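# Sort top-heavy tins from the tip-test stand into crate

## Task

Four identical-looking tins sit on the tip-test stand, and some of them carry their weight high. Every top-heavy tin must end up inside the grey crate. Every other tin must stay upright on the stand, in front of the low stop bar. Nothing may rely on the robot to stay in place at the end, so open the grippers and move the arms away before finishing.

## Robot and tools

Robot: two xArm6 arms, left_arm and right_arm, each with a parallel two-finger gripper. Base positions in the scene frame: left_arm (+0.043, +0.338, 0) m, right_arm (+0.009, -0.272, 0) m, each turned slightly about z. Scene frame: origin on the table top midway between the arms, +x out over the table, +z up, left_arm on the +y side. The arm names do not correspond to image sides.

Joint order, used in every row and every per-joint list: shoulder, elbow, waist, forearm roll, wrist pitch, wrist roll. Stated ranges (rad): waist -6.283..6.283, shoulder -2.059..2.094, elbow -3.927..0.192, forearm roll -6.283..6.283, wrist pitch -1.693..3.142, wrist roll -6.283..6.283. A real end may differ from these by up to 0.010 rad. Load limits (N m): waist 47, shoulder 47, elbow 28.2, forearm roll 28.2, wrist pitch 18.8, wrist roll 18.8, and a carried object counts toward them.

Row format, shared by both motion tools: one flat list of 14 numbers, each in [-1, 1], always covering both arms. Numbers 1-6 are left_arm joint offsets in the order above. Number 7 is the left opening. Numbers 8-13 are right_arm joint offsets, and 14 is the right opening. Joint offsets are scaled so 1.0 equals 2.036 rad; they are relative, never absolute angles. Opening is absolute: +1 fully open, -1 shut.

execute_actions(actions): a list of actions. Each action is a table of 1 to 15 rows, and each row lasts one 1/30 s step. If fewer than 15 rows are given, the last row repeats until 15 steps have passed. Every row's offsets count from the joint angles at the start of that action, not from the preceding row. For a call's first action, the base is the last angles reported in this scene. An empty list only returns state and images. Any action that would push a joint more than 0.010 rad outward beyond its range is rejected for both arms; if the first action fails this, or any action is malformed, the entire call is rejected. A joint aimed past its true end stops at it, and "joint sent to its limit" may then appear; its absence does not prove there is more room.

move(target, speed, blocking): target is one 14-number row. Its offsets count from the "Joint positions" in the latest result that showed them, not from wherever the arm is at the start. All joints interpolate together, so the gripper follows a curve; duration is clamped to 0.5-10 s. speed (rad/s, 0.01-2, default 0.5) caps the joint with the longest path. Openings are sent immediately. The path ignores obstacles and the other arm. Faster approaches hit harder, and aiming further beyond a contact squeezes harder. blocking=false returns after 0.5 s while motion continues; until a result shows it ended, use wait or stop before any other motion. The extra "move:" line reports the ending (done, off_target, moving, held, fault), limits=held or limits=none, and the joint of each arm furthest from target.

wait(seconds): 0-10 s, arms hold the last command; returns early if a running move ends. stop(): brakes a running move, needs room; fingers keep moving. zoom_image(camera, region): camera is cam_high, cam_low, cam_left_wrist or cam_right_wrist; region [x0, y0, x1, y1] in pixels, up to 504x504. All images are 896x504. Calibration (intrinsics, distortion, T_world_to_cam) is supplied per camera; wrist camera poses follow their arm's joints. read_manual(section) gives licence text only. finished_scene(scene) ends the current scene, giving its number; irreversible.

Results: per arm, end-effector position (m) and quaternion wxyz plus velocities in the scene frame; the position is the point between closed pads, about 2 cm behind the fingertips, and can be off at long reach. Fingers point along gripper +z and separate along gripper y; closing pushes tips about 10 mm further along +z. "Joint positions" and "Joint velocities" list six joints (rad, rad/s) then the pad gap (m; 0.084 when fully open). "Joint targets" are current drive aims. grip_measured is the opening on the command scale. "joint command not followed" means a clearance check altered some joint targets. Torque readings are total drive outputs with offsets and noise.

Motion caps: joint targets move at most 3.14 rad/s, stay within 0.623 rad of measured angles, and are scaled back if the gripper would jump more than 70 mm in a step. Large motions may need several actions.

Gripping: to hold, keep commanding an opening well below grip_measured; the further below, the harder (about 24 N per pad for objects up to roughly 6 cm). Fast closing can overshoot. Brief external tugs on held parts or pushes on loose objects may happen.

Avoid: knocking anything off the table, dropping or slamming tins, hard pushes, arms striking each other. Reaching a joint's load limit triggers a torque fault: the arm backs off, freezes 10 s, and the call's remainder is skipped. Sustained loads heat motors; MOTOR HOT appears at 65 °C and brakes lock at 80 °C (OVER-TEMPERATURE FAULT). Time and effort matter, so move smoothly and efficiently. Before finishing, release everything and pull both arms clear.

Each tool is called after "Request:" by a JSON object that holds its "op" and its "data", one argument or row to a line.

## Session

Request:
{"op": "execute_actions", "data": {
  "actions": []
}}

Scene clock: 0.00 s.
left_arm: end_effector_position=(-0.0483, +0.6404, +0.3140) grip_measured=+1.00 end_effector_quat_wxyz=(-0.388, -0.218, +0.818, +0.364) end_effector_velocity=(-0.000, -0.000, -0.000) end_effector_angular_velocity=(+0.000, +0.000, -0.000) | right_arm: end_effector_position=(-0.0967, -0.7388, +0.2785) grip_measured=+1.00 end_effector_quat_wxyz=(-0.415, +0.630, +0.655, +0.048) end_effector_velocity=(-0.000, +0.000, +0.000) end_effector_angular_velocity=(+0.000, -0.001, -0.000)
Joint names: [shoulder, elbow, waist, forearm roll, wrist pitch, wrist roll]
Joint positions: left_arm=[-0.948 -0.301  1.004  1.153  1.397 -2.86   0.084] | right_arm=[ 0.591 -1.974 -1.584 -0.537  2.07   3.068  0.084]
Joint velocities: left_arm=[-0.001  0.    -0.     0.     0.    -0.    -0.   ] | right_arm=[-0.001  0.001 -0.001  0.    -0.    -0.001  0.   ]
Joint torques (N m, as the arm reports them, + toward a larger angle): no reading
Joint targets: left_arm=[-0.948 -0.301 1.004 1.153 1.397 -2.860] | right_arm=[0.591 -1.974 -1.584 -0.537 2.070 3.068]

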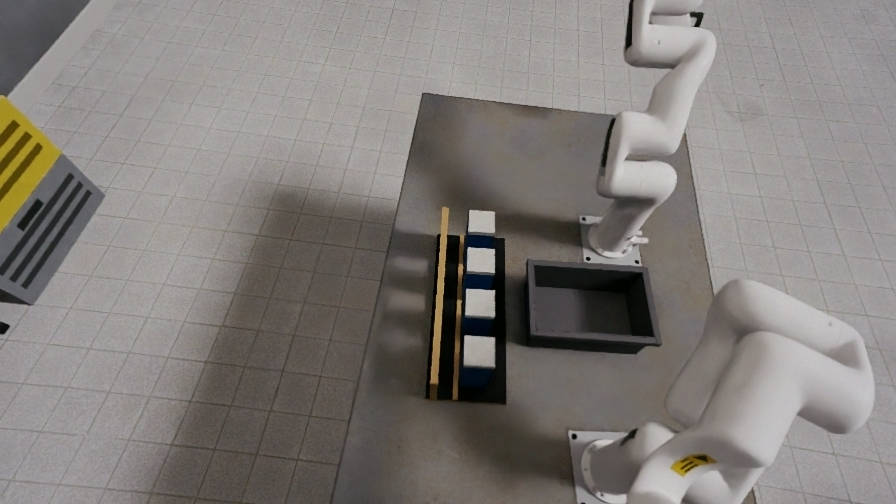

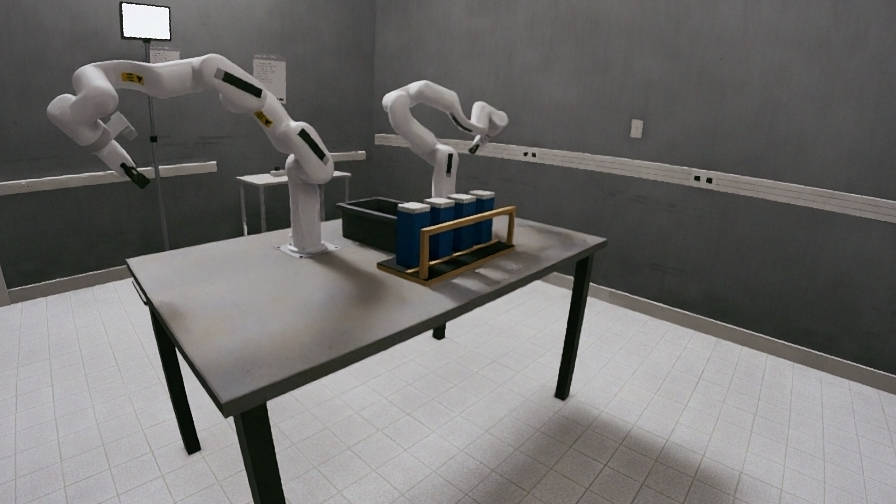

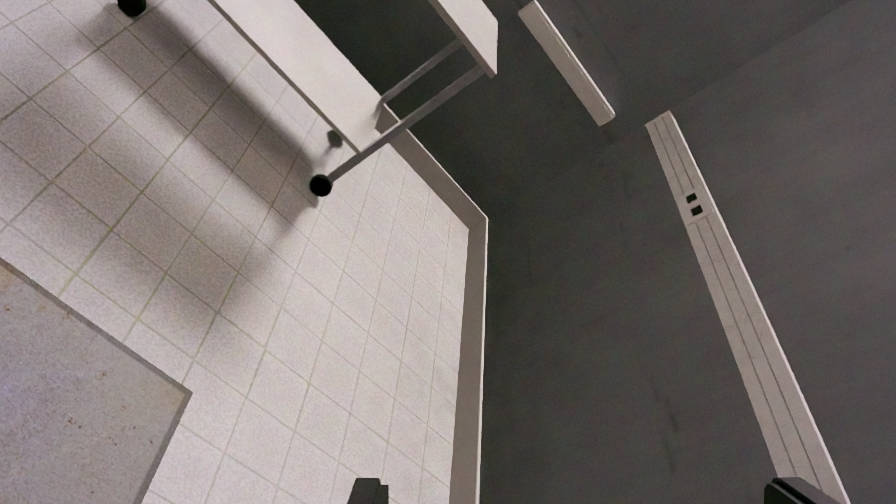

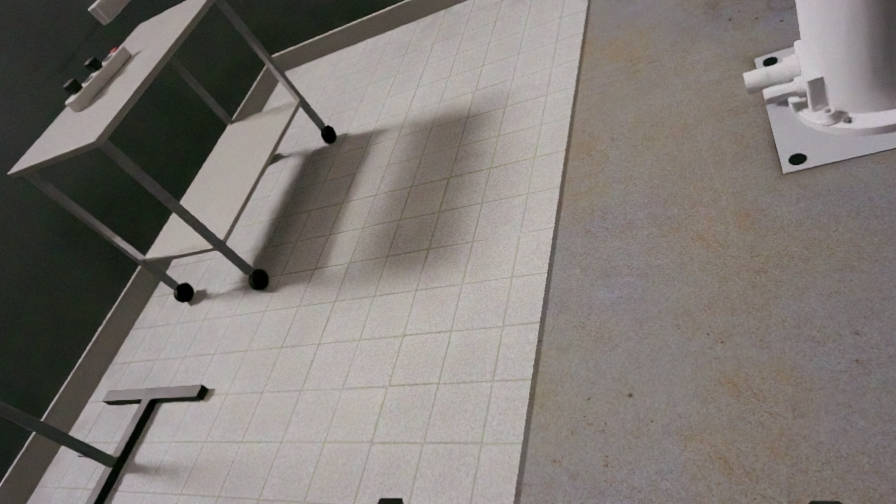

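Request:
{"op": "zoom_image", "data": {
  "camera": "cam_high",
  "region": [380, 180, 700, 420]
}}

Request:
{"op": "zoom_image", "data": {
  "camera": "cam_low",
  "region": [320, 160, 560, 300]
}}

Region (380, 180, 700, 420) of cam_high's 896x504 image, scaled by 1.575, with more detail than that image has; it fills the top 378 rows of this view, and the rest is white.

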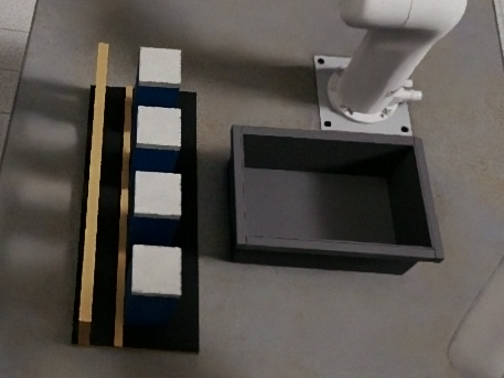

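Region (320, 160, 560, 300) of cam_low's 896x504 image, scaled by 2.100, with more detail than that image has; it fills the top 294 rows of this view, and the rest is white.

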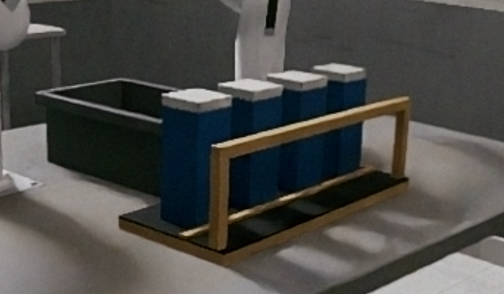

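Request:
{"op": "move", "data": {
  "target": [0.2118,-0.2476,-0.9057,-0.5663,-0.0369,1.0,1, -0.5128,0.5504,1.0,0.2638,-0.3751,0.2485,1],
  "speed": 1.2
}}

Scene clock: 13.13 s.
left_arm: end_effector_position=(+0.2923, +0.1173, +0.2802) grip_measured=+1.00 end_effector_quat_wxyz=(+0.000, +0.999, +0.050, -0.000) end_effector_velocity=(-0.000, -0.000, +0.000) end_effector_angular_velocity=(-0.000, +0.000, -0.000) | right_arm: end_effector_position=(+0.3129, -0.0982, +0.2799) grip_measured=+1.00 end_effector_quat_wxyz=(-0.000, -0.044, +0.999, -0.000) end_effector_velocity=(-0.001, +0.001, -0.000) end_effector_angular_velocity=(+0.000, +0.001, +0.005)
Joint names: [shoulder, elbow, waist, forearm roll, wrist pitch, wrist roll]
Joint positions: left_arm=[-0.517 -0.805 -0.84  -0.     1.322 -0.825  0.084] | right_arm=[-0.453 -0.854  0.452 -0.     1.307  3.574  0.084]
Joint velocities: left_arm=[-0.  0. -0. -0.  0.  0. -0.] | right_arm=[-0.     0.001  0.005  0.001  0.    -0.001  0.   ]
Joint torques (N m, as the arm reports them, + toward a larger angle): left_arm=[ -8.71 -12.39  -1.92  -0.39  -2.18  -0.88] | right_arm=[-16.68 -13.93  -1.97  -0.51  -1.24   0.43]
Joint targets: left_arm=[-0.517 -0.805 -0.840 -0.000 1.322 -0.825] | right_arm=[-0.453 -0.853 0.452 -0.000 1.307 3.574]
move: done; limits=none; left_arm: farthest joint: the waist, 0.000 radians from its target (1.844 radians at the start); right_arm: farthest joint: the wrist pitch, 0.001 radians from its target (0.764 radians at the start)
camera_calibration (this result's frames):
cam_left_wrist: T_world_to_cam=[[0.123531, -0.992266, 0.0121525, 0.102004], [-0.992315, -0.123429, 0.008761, 0.367464], [-0.00719326, -0.0131414, -0.999888, 0.417765], [0, 0, 0, 1]] pos_world=[0.355045, 0.152061, 0.413259]
cam_right_wrist: T_world_to_cam=[[-0.0694563, 0.997578, -0.00366996, 0.152992], [0.99758, 0.0694434, -0.00351399, -0.23749], [-0.00325063, -0.00390514, -0.999987, 0.412444], [0, 0, 0, 1]] pos_world=[0.248882, -0.134519, 0.412165]

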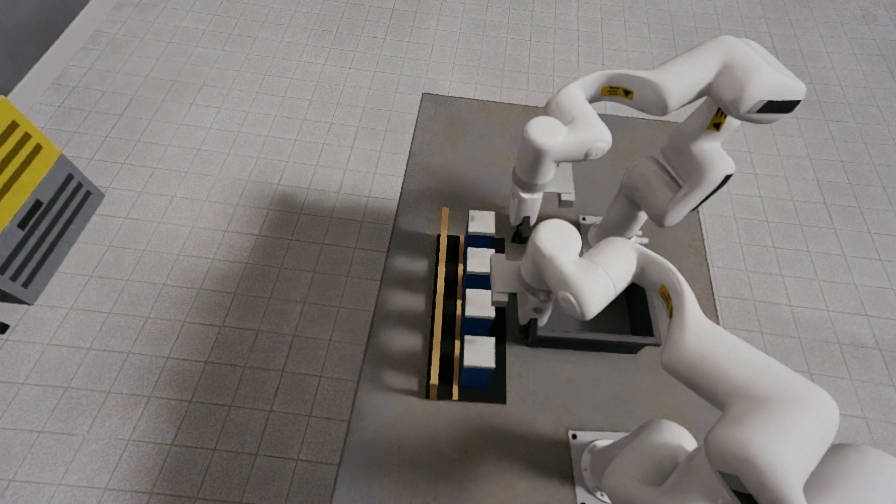

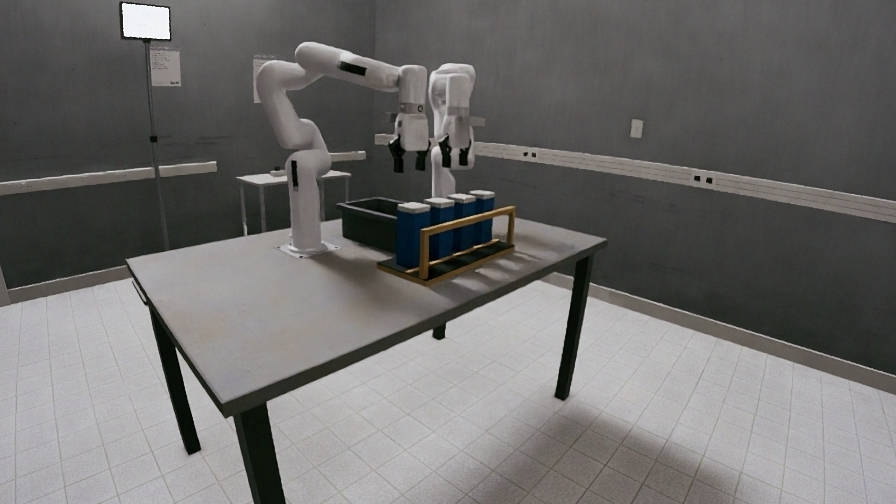

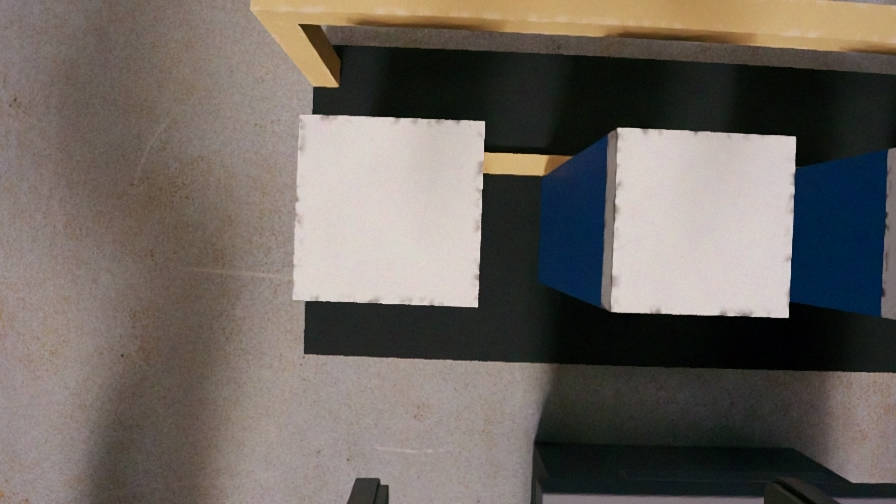

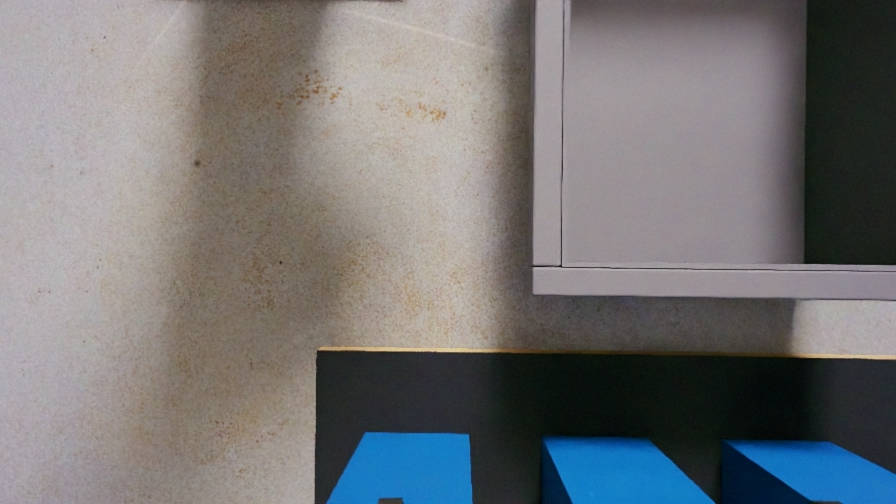

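Request:
{"op": "move", "data": {
  "target": [0.0493,0.1351,0,0,-0.1844,0.0025,1, 0.0508,0.1320,0.003,0,-0.1829,0,1],
  "speed": 0.6
}}

Request:
{"op": "move", "data": {
  "target": [0.1300,-0.1186,0.0864,0,-0.0114,0.0864,1, 0.1543,-0.1534,-0.0457,0,-0.0009,-0.0457,1],
  "speed": 0.12
}}

Scene clock: 15.90 s.
left_arm: end_effector_position=(+0.2925, +0.1172, +0.1604) grip_measured=+1.00 end_effector_quat_wxyz=(+0.000, +0.999, +0.047, +0.000) end_effector_velocity=(-0.001, +0.000, -0.001) end_effector_angular_velocity=(+0.001, +0.002, +0.001) | right_arm: end_effector_position=(+0.3119, -0.0964, +0.1600) grip_measured=+1.00 end_effector_quat_wxyz=(-0.000, -0.047, +0.999, -0.000) end_effector_velocity=(-0.001, -0.001, -0.002) end_effector_angular_velocity=(-0.003, +0.004, -0.001)
Joint names: [shoulder, elbow, waist, forearm roll, wrist pitch, wrist roll]
Joint positions: left_arm=[-0.417 -0.531 -0.84  -0.     0.947 -0.82   0.084] | right_arm=[-0.349 -0.585  0.458 -0.     0.935  3.574  0.084]
Joint velocities: left_arm=[ 0.001  0.002  0.    -0.001 -0.001  0.     0.   ] | right_arm=[ 0.002  0.003 -0.001 -0.    -0.    -0.     0.   ]
Joint torques (N m, as the arm reports them, + toward a larger angle): left_arm=[-10.01 -11.37  -1.75  -0.33  -2.15  -0.85] | right_arm=[-18.16 -13.23  -2.01  -0.52  -1.25   0.44]
Joint targets: left_arm=[-0.416 -0.530 -0.840 -0.000 0.947 -0.820] | right_arm=[-0.349 -0.585 0.458 -0.000 0.935 3.574]
move: done; limits=none; left_arm: farthest joint: the elbow, 0.001 radians from its target (0.275 radians at the start); right_arm: farthest joint: the waist, 0.000 radians from its target (0.006 radians at the start)
camera_calibration (this result's frames):
cam_left_wrist: T_world_to_cam=[[0.118532, -0.992872, 0.0124904, 0.104756], [-0.992926, -0.118432, 0.00843015, 0.368334], [-0.00689079, -0.0134013, -0.999886, 0.29793], [0, 0, 0, 1]] pos_world=[0.355365, 0.151624, 0.293482]
cam_right_wrist: T_world_to_cam=[[-0.0755837, 0.997134, -0.00337103, 0.15243], [0.997136, 0.0755739, -0.00293965, -0.236363], [-0.00267646, -0.00358357, -0.99999, 0.292368], [0, 0, 0, 1]] pos_world=[0.24799, -0.133082, 0.292184]

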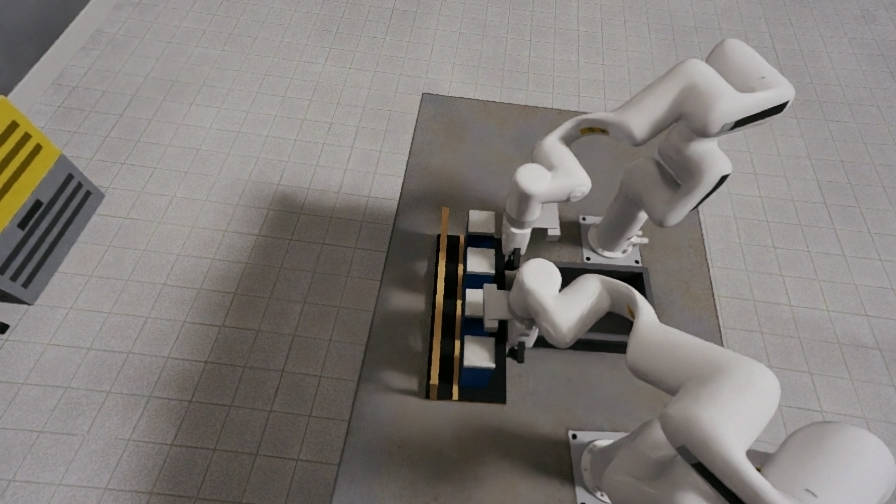

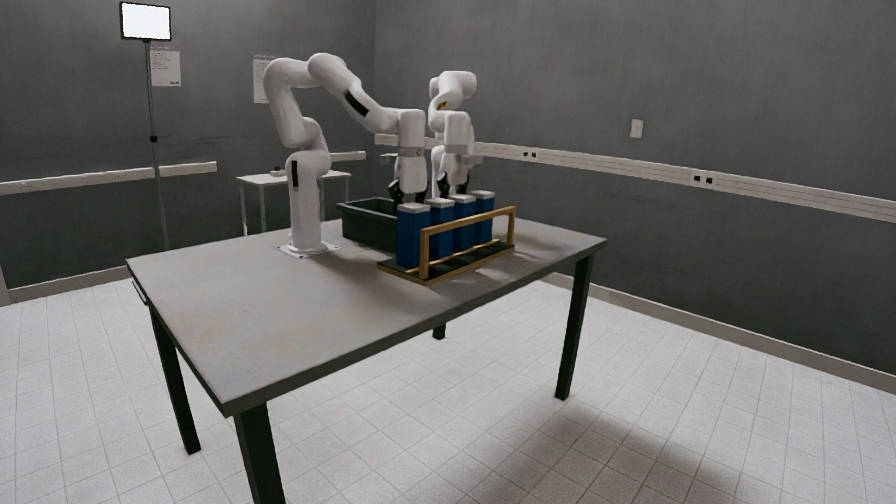

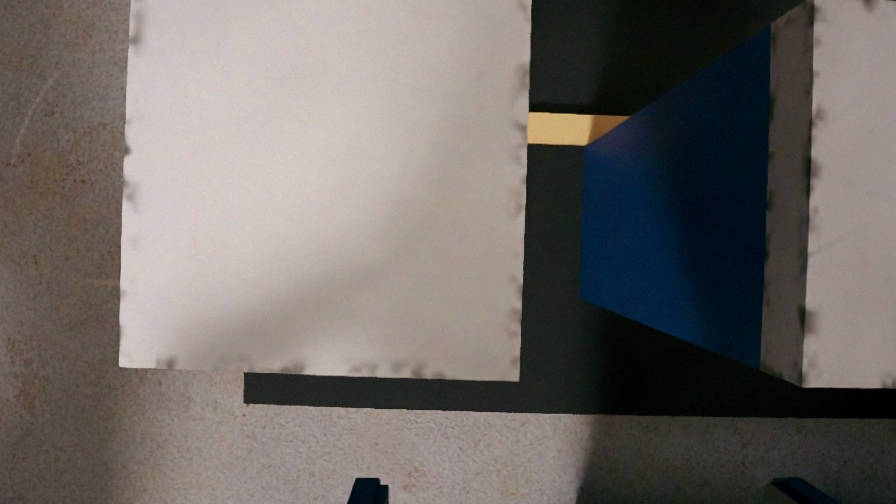

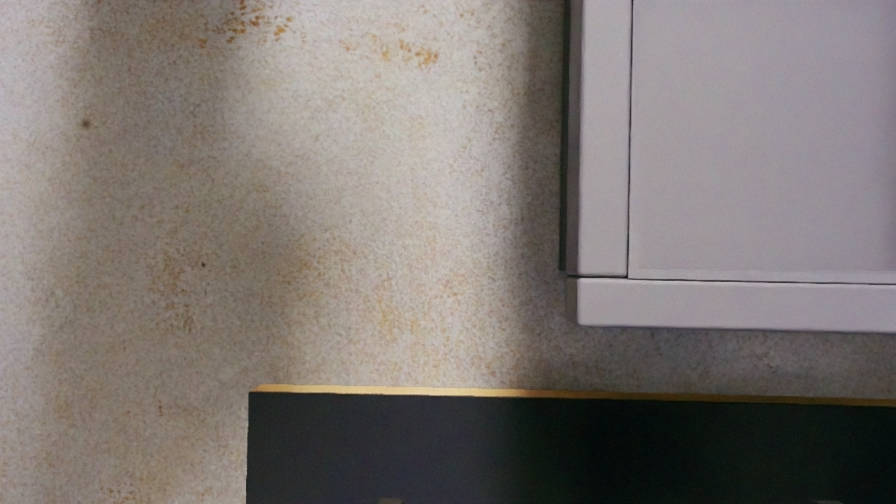

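Scene clock: 18.97 s.
left_arm: end_effector_position=(+0.3893, +0.1261, +0.1605) grip_measured=+1.00 end_effector_quat_wxyz=(+0.000, +0.999, +0.047, +0.000) end_effector_velocity=(+0.001, +0.000, +0.000) end_effector_angular_velocity=(-0.001, -0.000, +0.001) | right_arm: end_effector_position=(+0.4088, -0.0873, +0.1600) grip_measured=+1.00 end_effector_quat_wxyz=(-0.000, -0.047, +0.999, -0.000) end_effector_velocity=(+0.001, +0.000, +0.001) end_effector_angular_velocity=(+0.000, -0.001, +0.001)
Joint names: [shoulder, elbow, waist, forearm roll, wrist pitch, wrist roll]
Joint positions: left_arm=[-0.152 -0.772 -0.664 -0.     0.924 -0.644  0.084] | right_arm=[-0.036 -0.897  0.365 -0.     0.933  3.481  0.084]
Joint velocities: left_arm=[ 0.001 -0.002  0.001 -0.     0.     0.001  0.   ] | right_arm=[ 0.001 -0.003 -0.001 -0.     0.001 -0.002  0.   ]
Joint torques (N m, as the arm reports them, + toward a larger angle): left_arm=[-12.83 -10.65   1.01   0.39  -2.81  -0.99] | right_arm=[-24.45 -13.03  -3.45  -1.42  -1.83   0.43]
Joint targets: left_arm=[-0.152 -0.772 -0.664 -0.000 0.924 -0.644] | right_arm=[-0.035 -0.898 0.365 -0.000 0.933 3.481]
move: done; limits=none; left_arm: farthest joint: the waist, 0.000 radians from its target (0.176 radians at the start); right_arm: farthest joint: the shoulder, 0.001 radians from its target (0.315 radians at the start)
camera_calibration (this result's frames):
cam_left_wrist: T_world_to_cam=[[0.118375, -0.992888, 0.0126467, 0.102176], [-0.992947, -0.118278, 0.00817129, 0.465546], [-0.00661735, -0.0135248, -0.999887, 0.298794], [0, 0, 0, 1]] pos_world=[0.452145, 0.160554, 0.293664]
cam_right_wrist: T_world_to_cam=[[-0.0756553, 0.997129, -0.0033125, 0.150744], [0.997131, 0.0756458, -0.00289949, -0.333663], [-0.00264059, -0.00352236, -0.99999, 0.292695], [0, 0, 0, 1]] pos_world=[0.344883, -0.12404, 0.292224]

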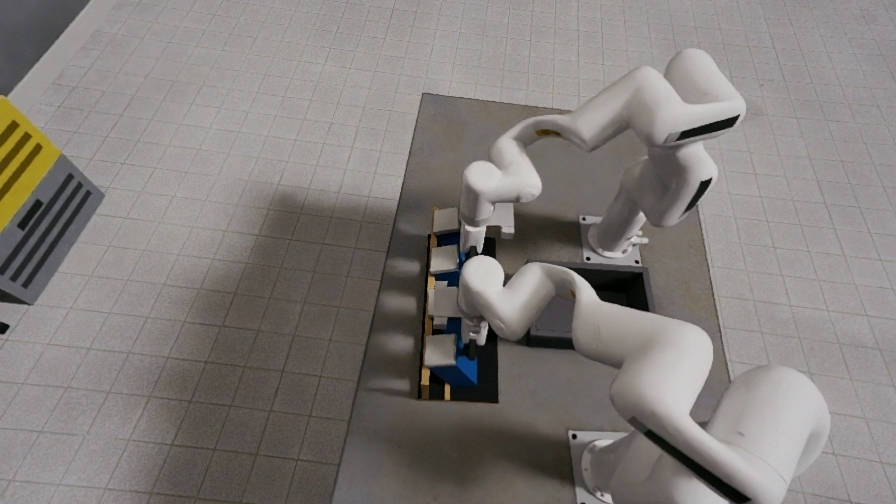

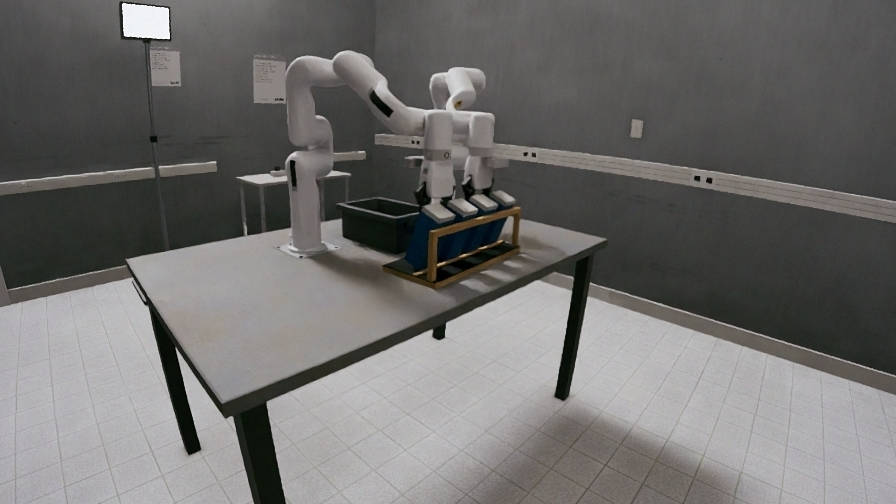

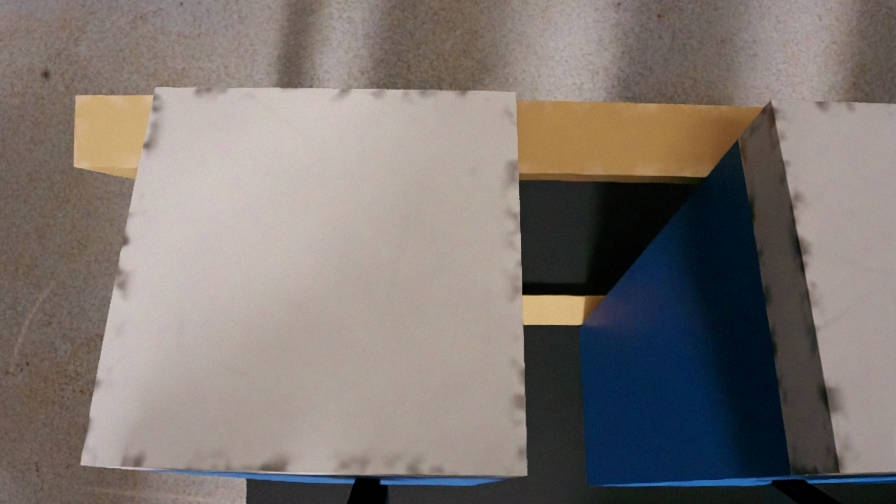

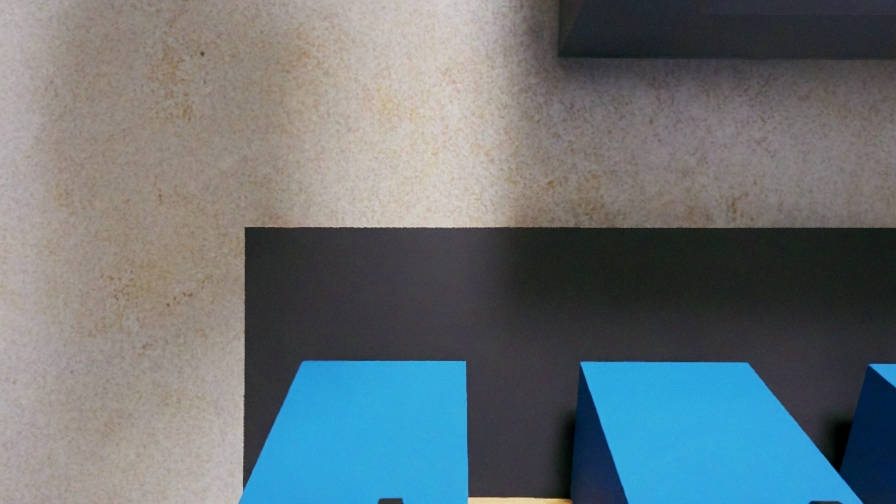

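The push went too far and slid the stand about 2 cm. I'll back off slowly.

Request:
{"op": "move", "data": {
  "target": [-0.1300,0.1186,-0.0864,0,0.0114,-0.0864,1, -0.1543,0.1534,0.0457,0,0.0009,0.0457,1],
  "speed": 0.12
}}

Scene clock: 22.27 s.
left_arm: end_effector_position=(+0.2925, +0.1171, +0.1605) grip_measured=+1.00 end_effector_quat_wxyz=(+0.000, +0.999, +0.047, +0.000) end_effector_velocity=(-0.000, -0.000, +0.000) end_effector_angular_velocity=(-0.001, -0.001, -0.000) | right_arm: end_effector_position=(+0.3119, -0.0963, +0.1600) grip_measured=+1.00 end_effector_quat_wxyz=(-0.000, -0.047, +0.999, -0.000) end_effector_velocity=(-0.001, -0.000, -0.001) end_effector_angular_velocity=(-0.001, +0.001, -0.000)
Joint names: [shoulder, elbow, waist, forearm roll, wrist pitch, wrist roll]
Joint positions: left_arm=[-0.417 -0.531 -0.84  -0.     0.947 -0.82   0.084] | right_arm=[-0.349 -0.585  0.458 -0.     0.935  3.574  0.084]
Joint velocities: left_arm=[-0.002  0.001 -0.001 -0.    -0.    -0.001 -0.   ] | right_arm=[-0.002  0.003  0.002 -0.     0.001  0.002  0.   ]
Joint torques (N m, as the arm reports them, + toward a larger angle): left_arm=[-10.03 -11.67  -1.64  -0.52  -2.    -0.88] | right_arm=[-18.07 -13.26  -2.15  -0.57  -1.21   0.44]
Joint targets: left_arm=[-0.417 -0.531 -0.840 -0.000 0.947 -0.820] | right_arm=[-0.350 -0.585 0.458 -0.000 0.935 3.574]
move: done; limits=none; left_arm: farthest joint: the waist, 0.000 radians from its target (0.176 radians at the start); right_arm: farthest joint: the shoulder, 0.001 radians from its target (0.315 radians at the start)
camera_calibration (this result's frames):
cam_left_wrist: T_world_to_cam=[[0.118426, -0.992881, 0.012717, 0.104674], [-0.99294, -0.118327, 0.00827072, 0.368363], [-0.00670708, -0.0136067, -0.999885, 0.298003], [0, 0, 0, 1]] pos_world=[0.355365, 0.151571, 0.293591]
cam_right_wrist: T_world_to_cam=[[-0.0756227, 0.997131, -0.00331229, 0.152399], [0.997133, 0.0756134, -0.00287319, -0.236378], [-0.0026145, -0.00352008, -0.99999, 0.292386], [0, 0, 0, 1]] pos_world=[0.24799, -0.133059, 0.292209]

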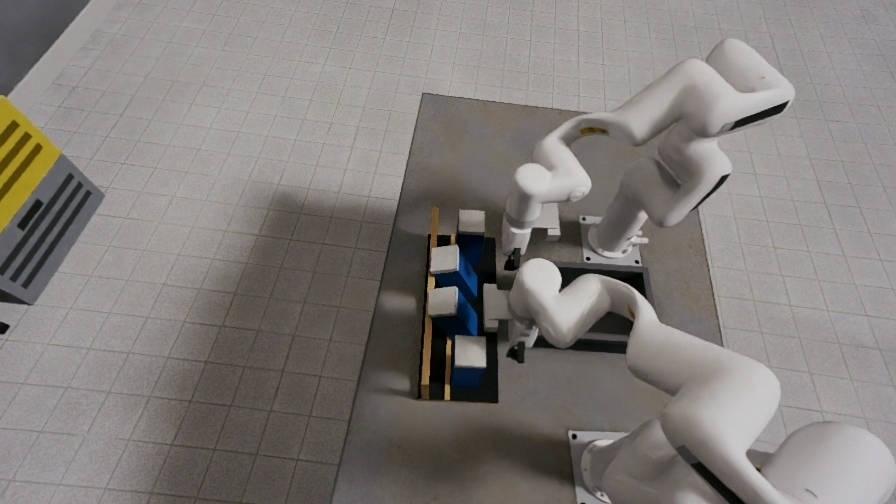

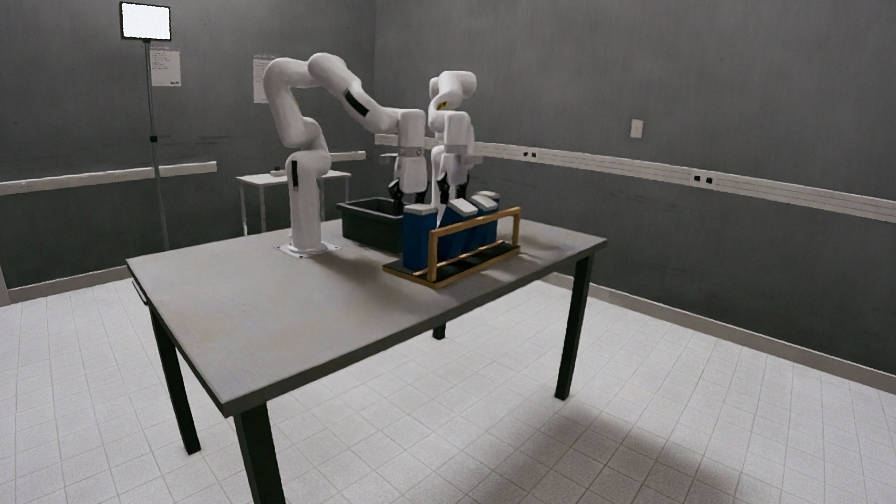

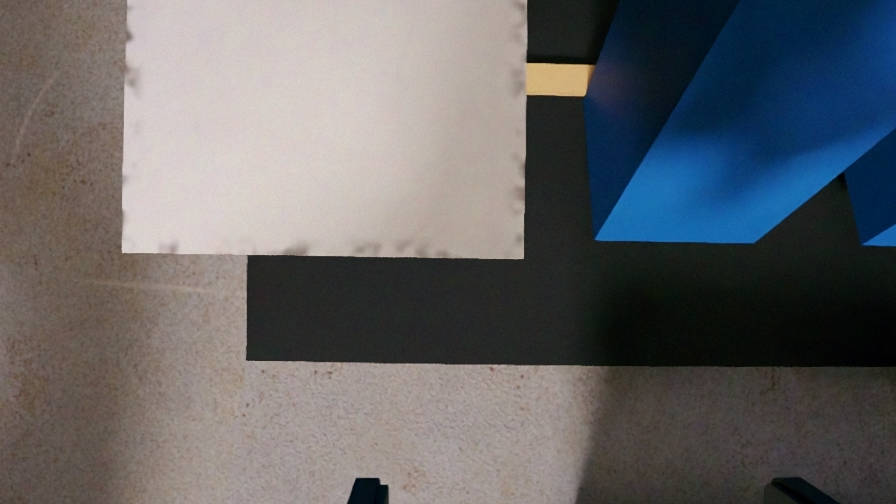

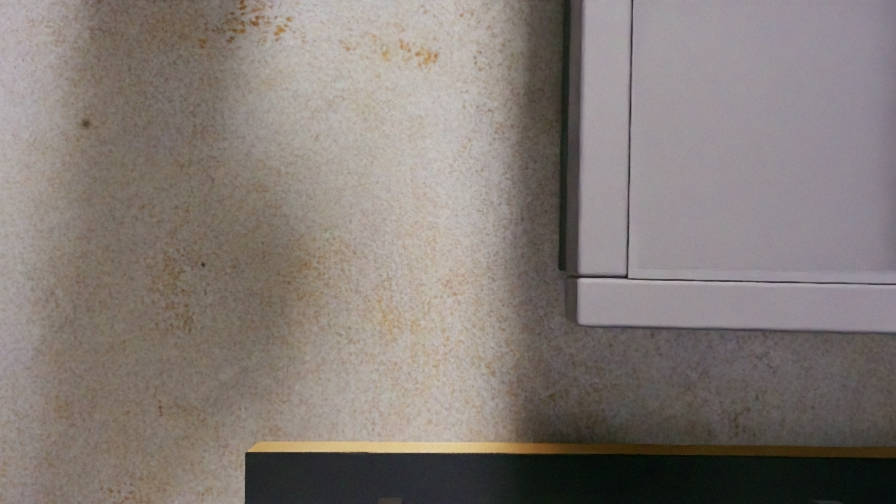

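Request:
{"op": "move", "data": {
  "target": [0.0722,-0.0690,-0.0475,0,-0.0027,-0.0475,1, 0,0,0,0,0,0,1],
  "speed": 0.3
}}

Request:
{"op": "move", "data": {
  "target": [0.0961,-0.0973,0.0771,0,0.0012,0.0771,1, 0,0,0,0,0,0,1],
  "speed": 0.3
}}

Scene clock: 27.00 s.
left_arm: end_effector_position=(+0.2969, +0.0667, +0.1633) grip_measured=+0.99 end_effector_quat_wxyz=(-0.003, +0.999, +0.048, -0.002) end_effector_velocity=(-0.000, -0.001, +0.000) end_effector_angular_velocity=(+0.000, +0.000, -0.000) | right_arm: end_effector_position=(+0.3110, -0.0986, +0.1583) grip_measured=+0.99 end_effector_quat_wxyz=(-0.002, -0.046, +0.999, -0.002) end_effector_velocity=(+0.001, +0.001, +0.001) end_effector_angular_velocity=(+0.003, -0.002, -0.000)
Joint names: [shoulder, elbow, waist, forearm roll, wrist pitch, wrist roll]
Joint positions: left_arm=[-0.271 -0.667 -0.934  0.001  0.945 -0.916  0.084] | right_arm=[-0.349 -0.582  0.454 -0.002  0.937  3.574  0.084]
Joint velocities: left_arm=[ 0.003 -0.003 -0.002 -0.     0.001 -0.002 -0.   ] | right_arm=[ 0.001 -0.003  0.001  0.001 -0.001  0.    -0.001]
Joint torques (N m, as the arm reports them, + toward a larger angle): left_arm=[-11.2  -19.11 -11.01  -3.1  -10.92  -1.36] | right_arm=[-22.6  -20.44  10.27   6.21  -4.3    0.3 ]
Joint targets: left_arm=[-0.270 -0.671 -0.937 -0.000 0.942 -0.916] | right_arm=[-0.349 -0.585 0.458 -0.000 0.935 3.574]
move: done; limits=none; left_arm: farthest joint: the elbow, 0.004 radians from its target (0.141 radians at the start); right_arm: farthest joint: the waist, 0.004 radians from its target (0.000 radians at the start)
camera_calibration (this result's frames):
cam_left_wrist: T_world_to_cam=[[0.11997, -0.992761, 0.00571884, 0.0547318], [-0.992709, -0.119893, 0.0124117, 0.366079], [-0.0116362, -0.00716618, -0.999907, 0.301211], [0, 0, 0, 1]] pos_world=[0.360349, 0.100384, 0.296326]
cam_right_wrist: T_world_to_cam=[[-0.0730842, 0.997299, -0.00733385, 0.154485], [0.9973, 0.0730281, -0.0076575, -0.234925], [-0.00710124, -0.0078737, -0.999944, 0.291657], [0, 0, 0, 1]] pos_world=[0.247652, -0.134616, 0.290975]

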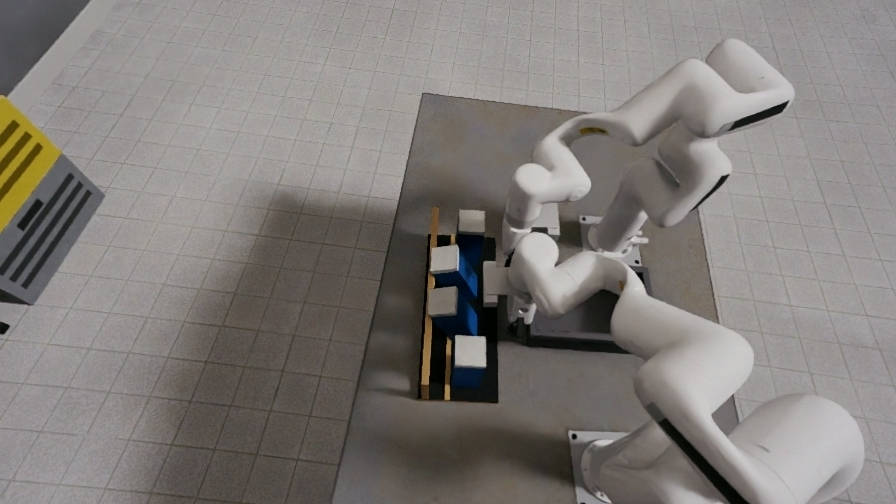

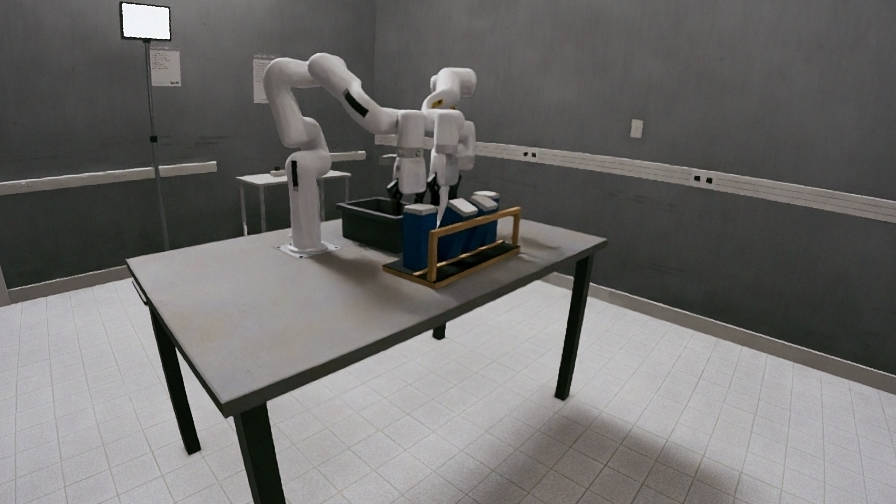

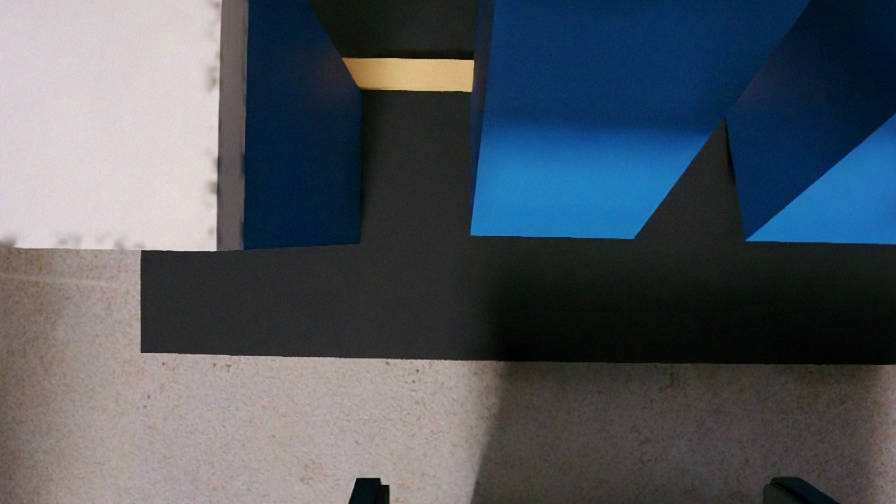

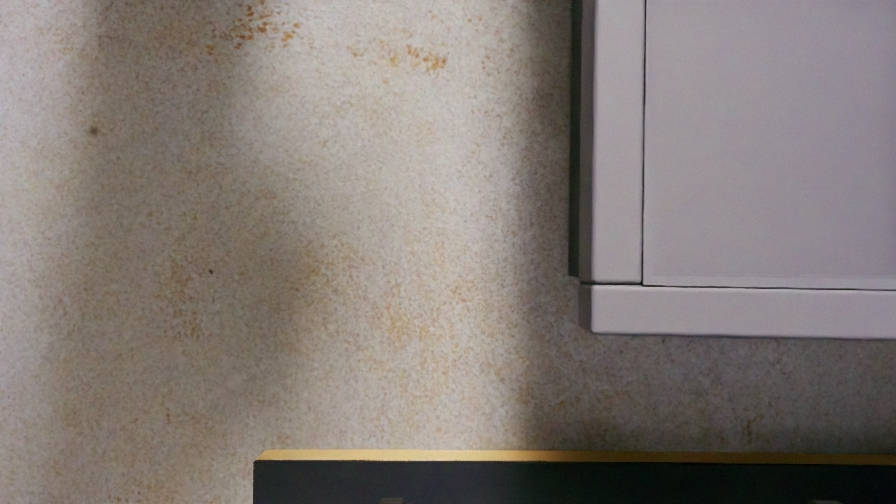

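Scene clock: 28.20 s.
left_arm: end_effector_position=(+0.3808, +0.0746, +0.1634) grip_measured=+1.00 end_effector_quat_wxyz=(-0.003, +0.999, +0.048, -0.003) end_effector_velocity=(+0.001, +0.001, -0.000) end_effector_angular_velocity=(+0.000, +0.000, +0.000) | right_arm: end_effector_position=(+0.3110, -0.0986, +0.1584) grip_measured=+1.00 end_effector_quat_wxyz=(-0.002, -0.046, +0.999, -0.002) end_effector_velocity=(+0.000, -0.000, +0.000) end_effector_angular_velocity=(-0.001, -0.001, -0.001)
Joint names: [shoulder, elbow, waist, forearm roll, wrist pitch, wrist roll]
Joint positions: left_arm=[-0.075 -0.865 -0.778  0.001  0.948 -0.759  0.084] | right_arm=[-0.349 -0.582  0.454 -0.002  0.937  3.574  0.084]
Joint velocities: left_arm=[ 0.002 -0.002  0.003  0.     0.     0.003  0.   ] | right_arm=[ 0.    -0.001 -0.001 -0.001  0.     0.001  0.   ]
Joint torques (N m, as the arm reports them, + toward a larger angle): left_arm=[-16.51 -11.52  -2.06  -0.51  -1.98  -0.79] | right_arm=[-18.   -13.15  -2.13  -0.5   -1.22   0.4 ]
Joint targets: left_arm=[-0.075 -0.865 -0.777 0.001 0.948 -0.759] | right_arm=[-0.349 -0.582 0.454 -0.002 0.937 3.574]
move: done; limits=none; left_arm: farthest joint: the waist, 0.001 radians from its target (0.157 radians at the start); right_arm: farthest joint: the waist, 0.000 radians from its target (0.000 radians at the start)
camera_calibration (this result's frames):
cam_left_wrist: T_world_to_cam=[[0.119772, -0.99278, 0.0064539, 0.0524575], [-0.992723, -0.119679, 0.0133087, 0.450241], [-0.0124402, -0.00800095, -0.999891, 0.302705], [0, 0, 0, 1]] pos_world=[0.444447, 0.108385, 0.296341]
cam_right_wrist: T_world_to_cam=[[-0.0731179, 0.997297, -0.0073114, 0.154475], [0.997298, 0.0730621, -0.00762395, -0.234929], [-0.00706916, -0.00784909, -0.999944, 0.291663], [0, 0, 0, 1]] pos_world=[0.247651, -0.134604, 0.290985]

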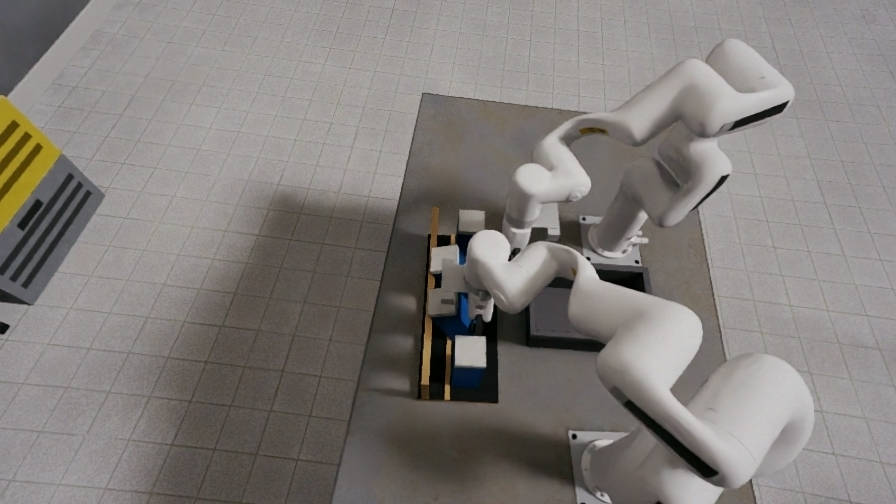

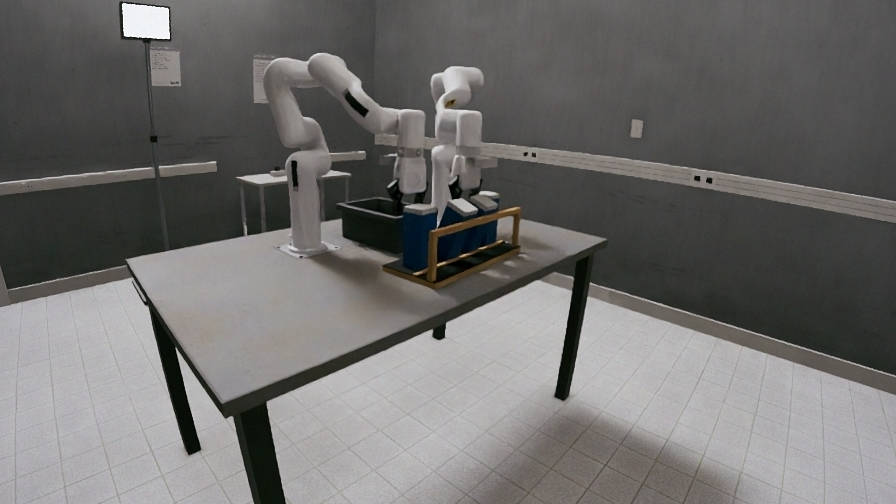

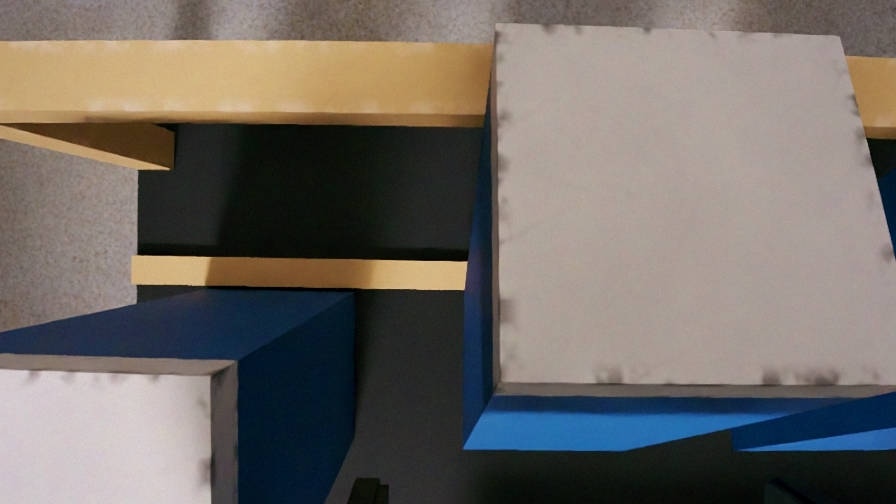

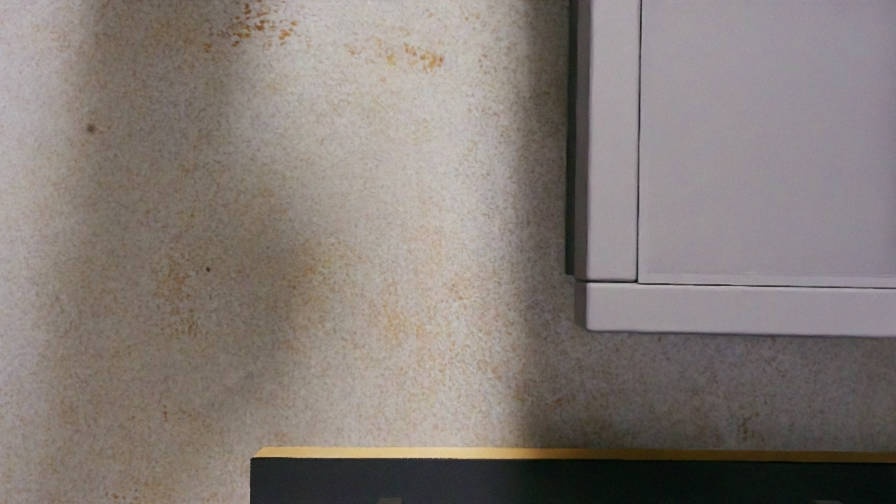

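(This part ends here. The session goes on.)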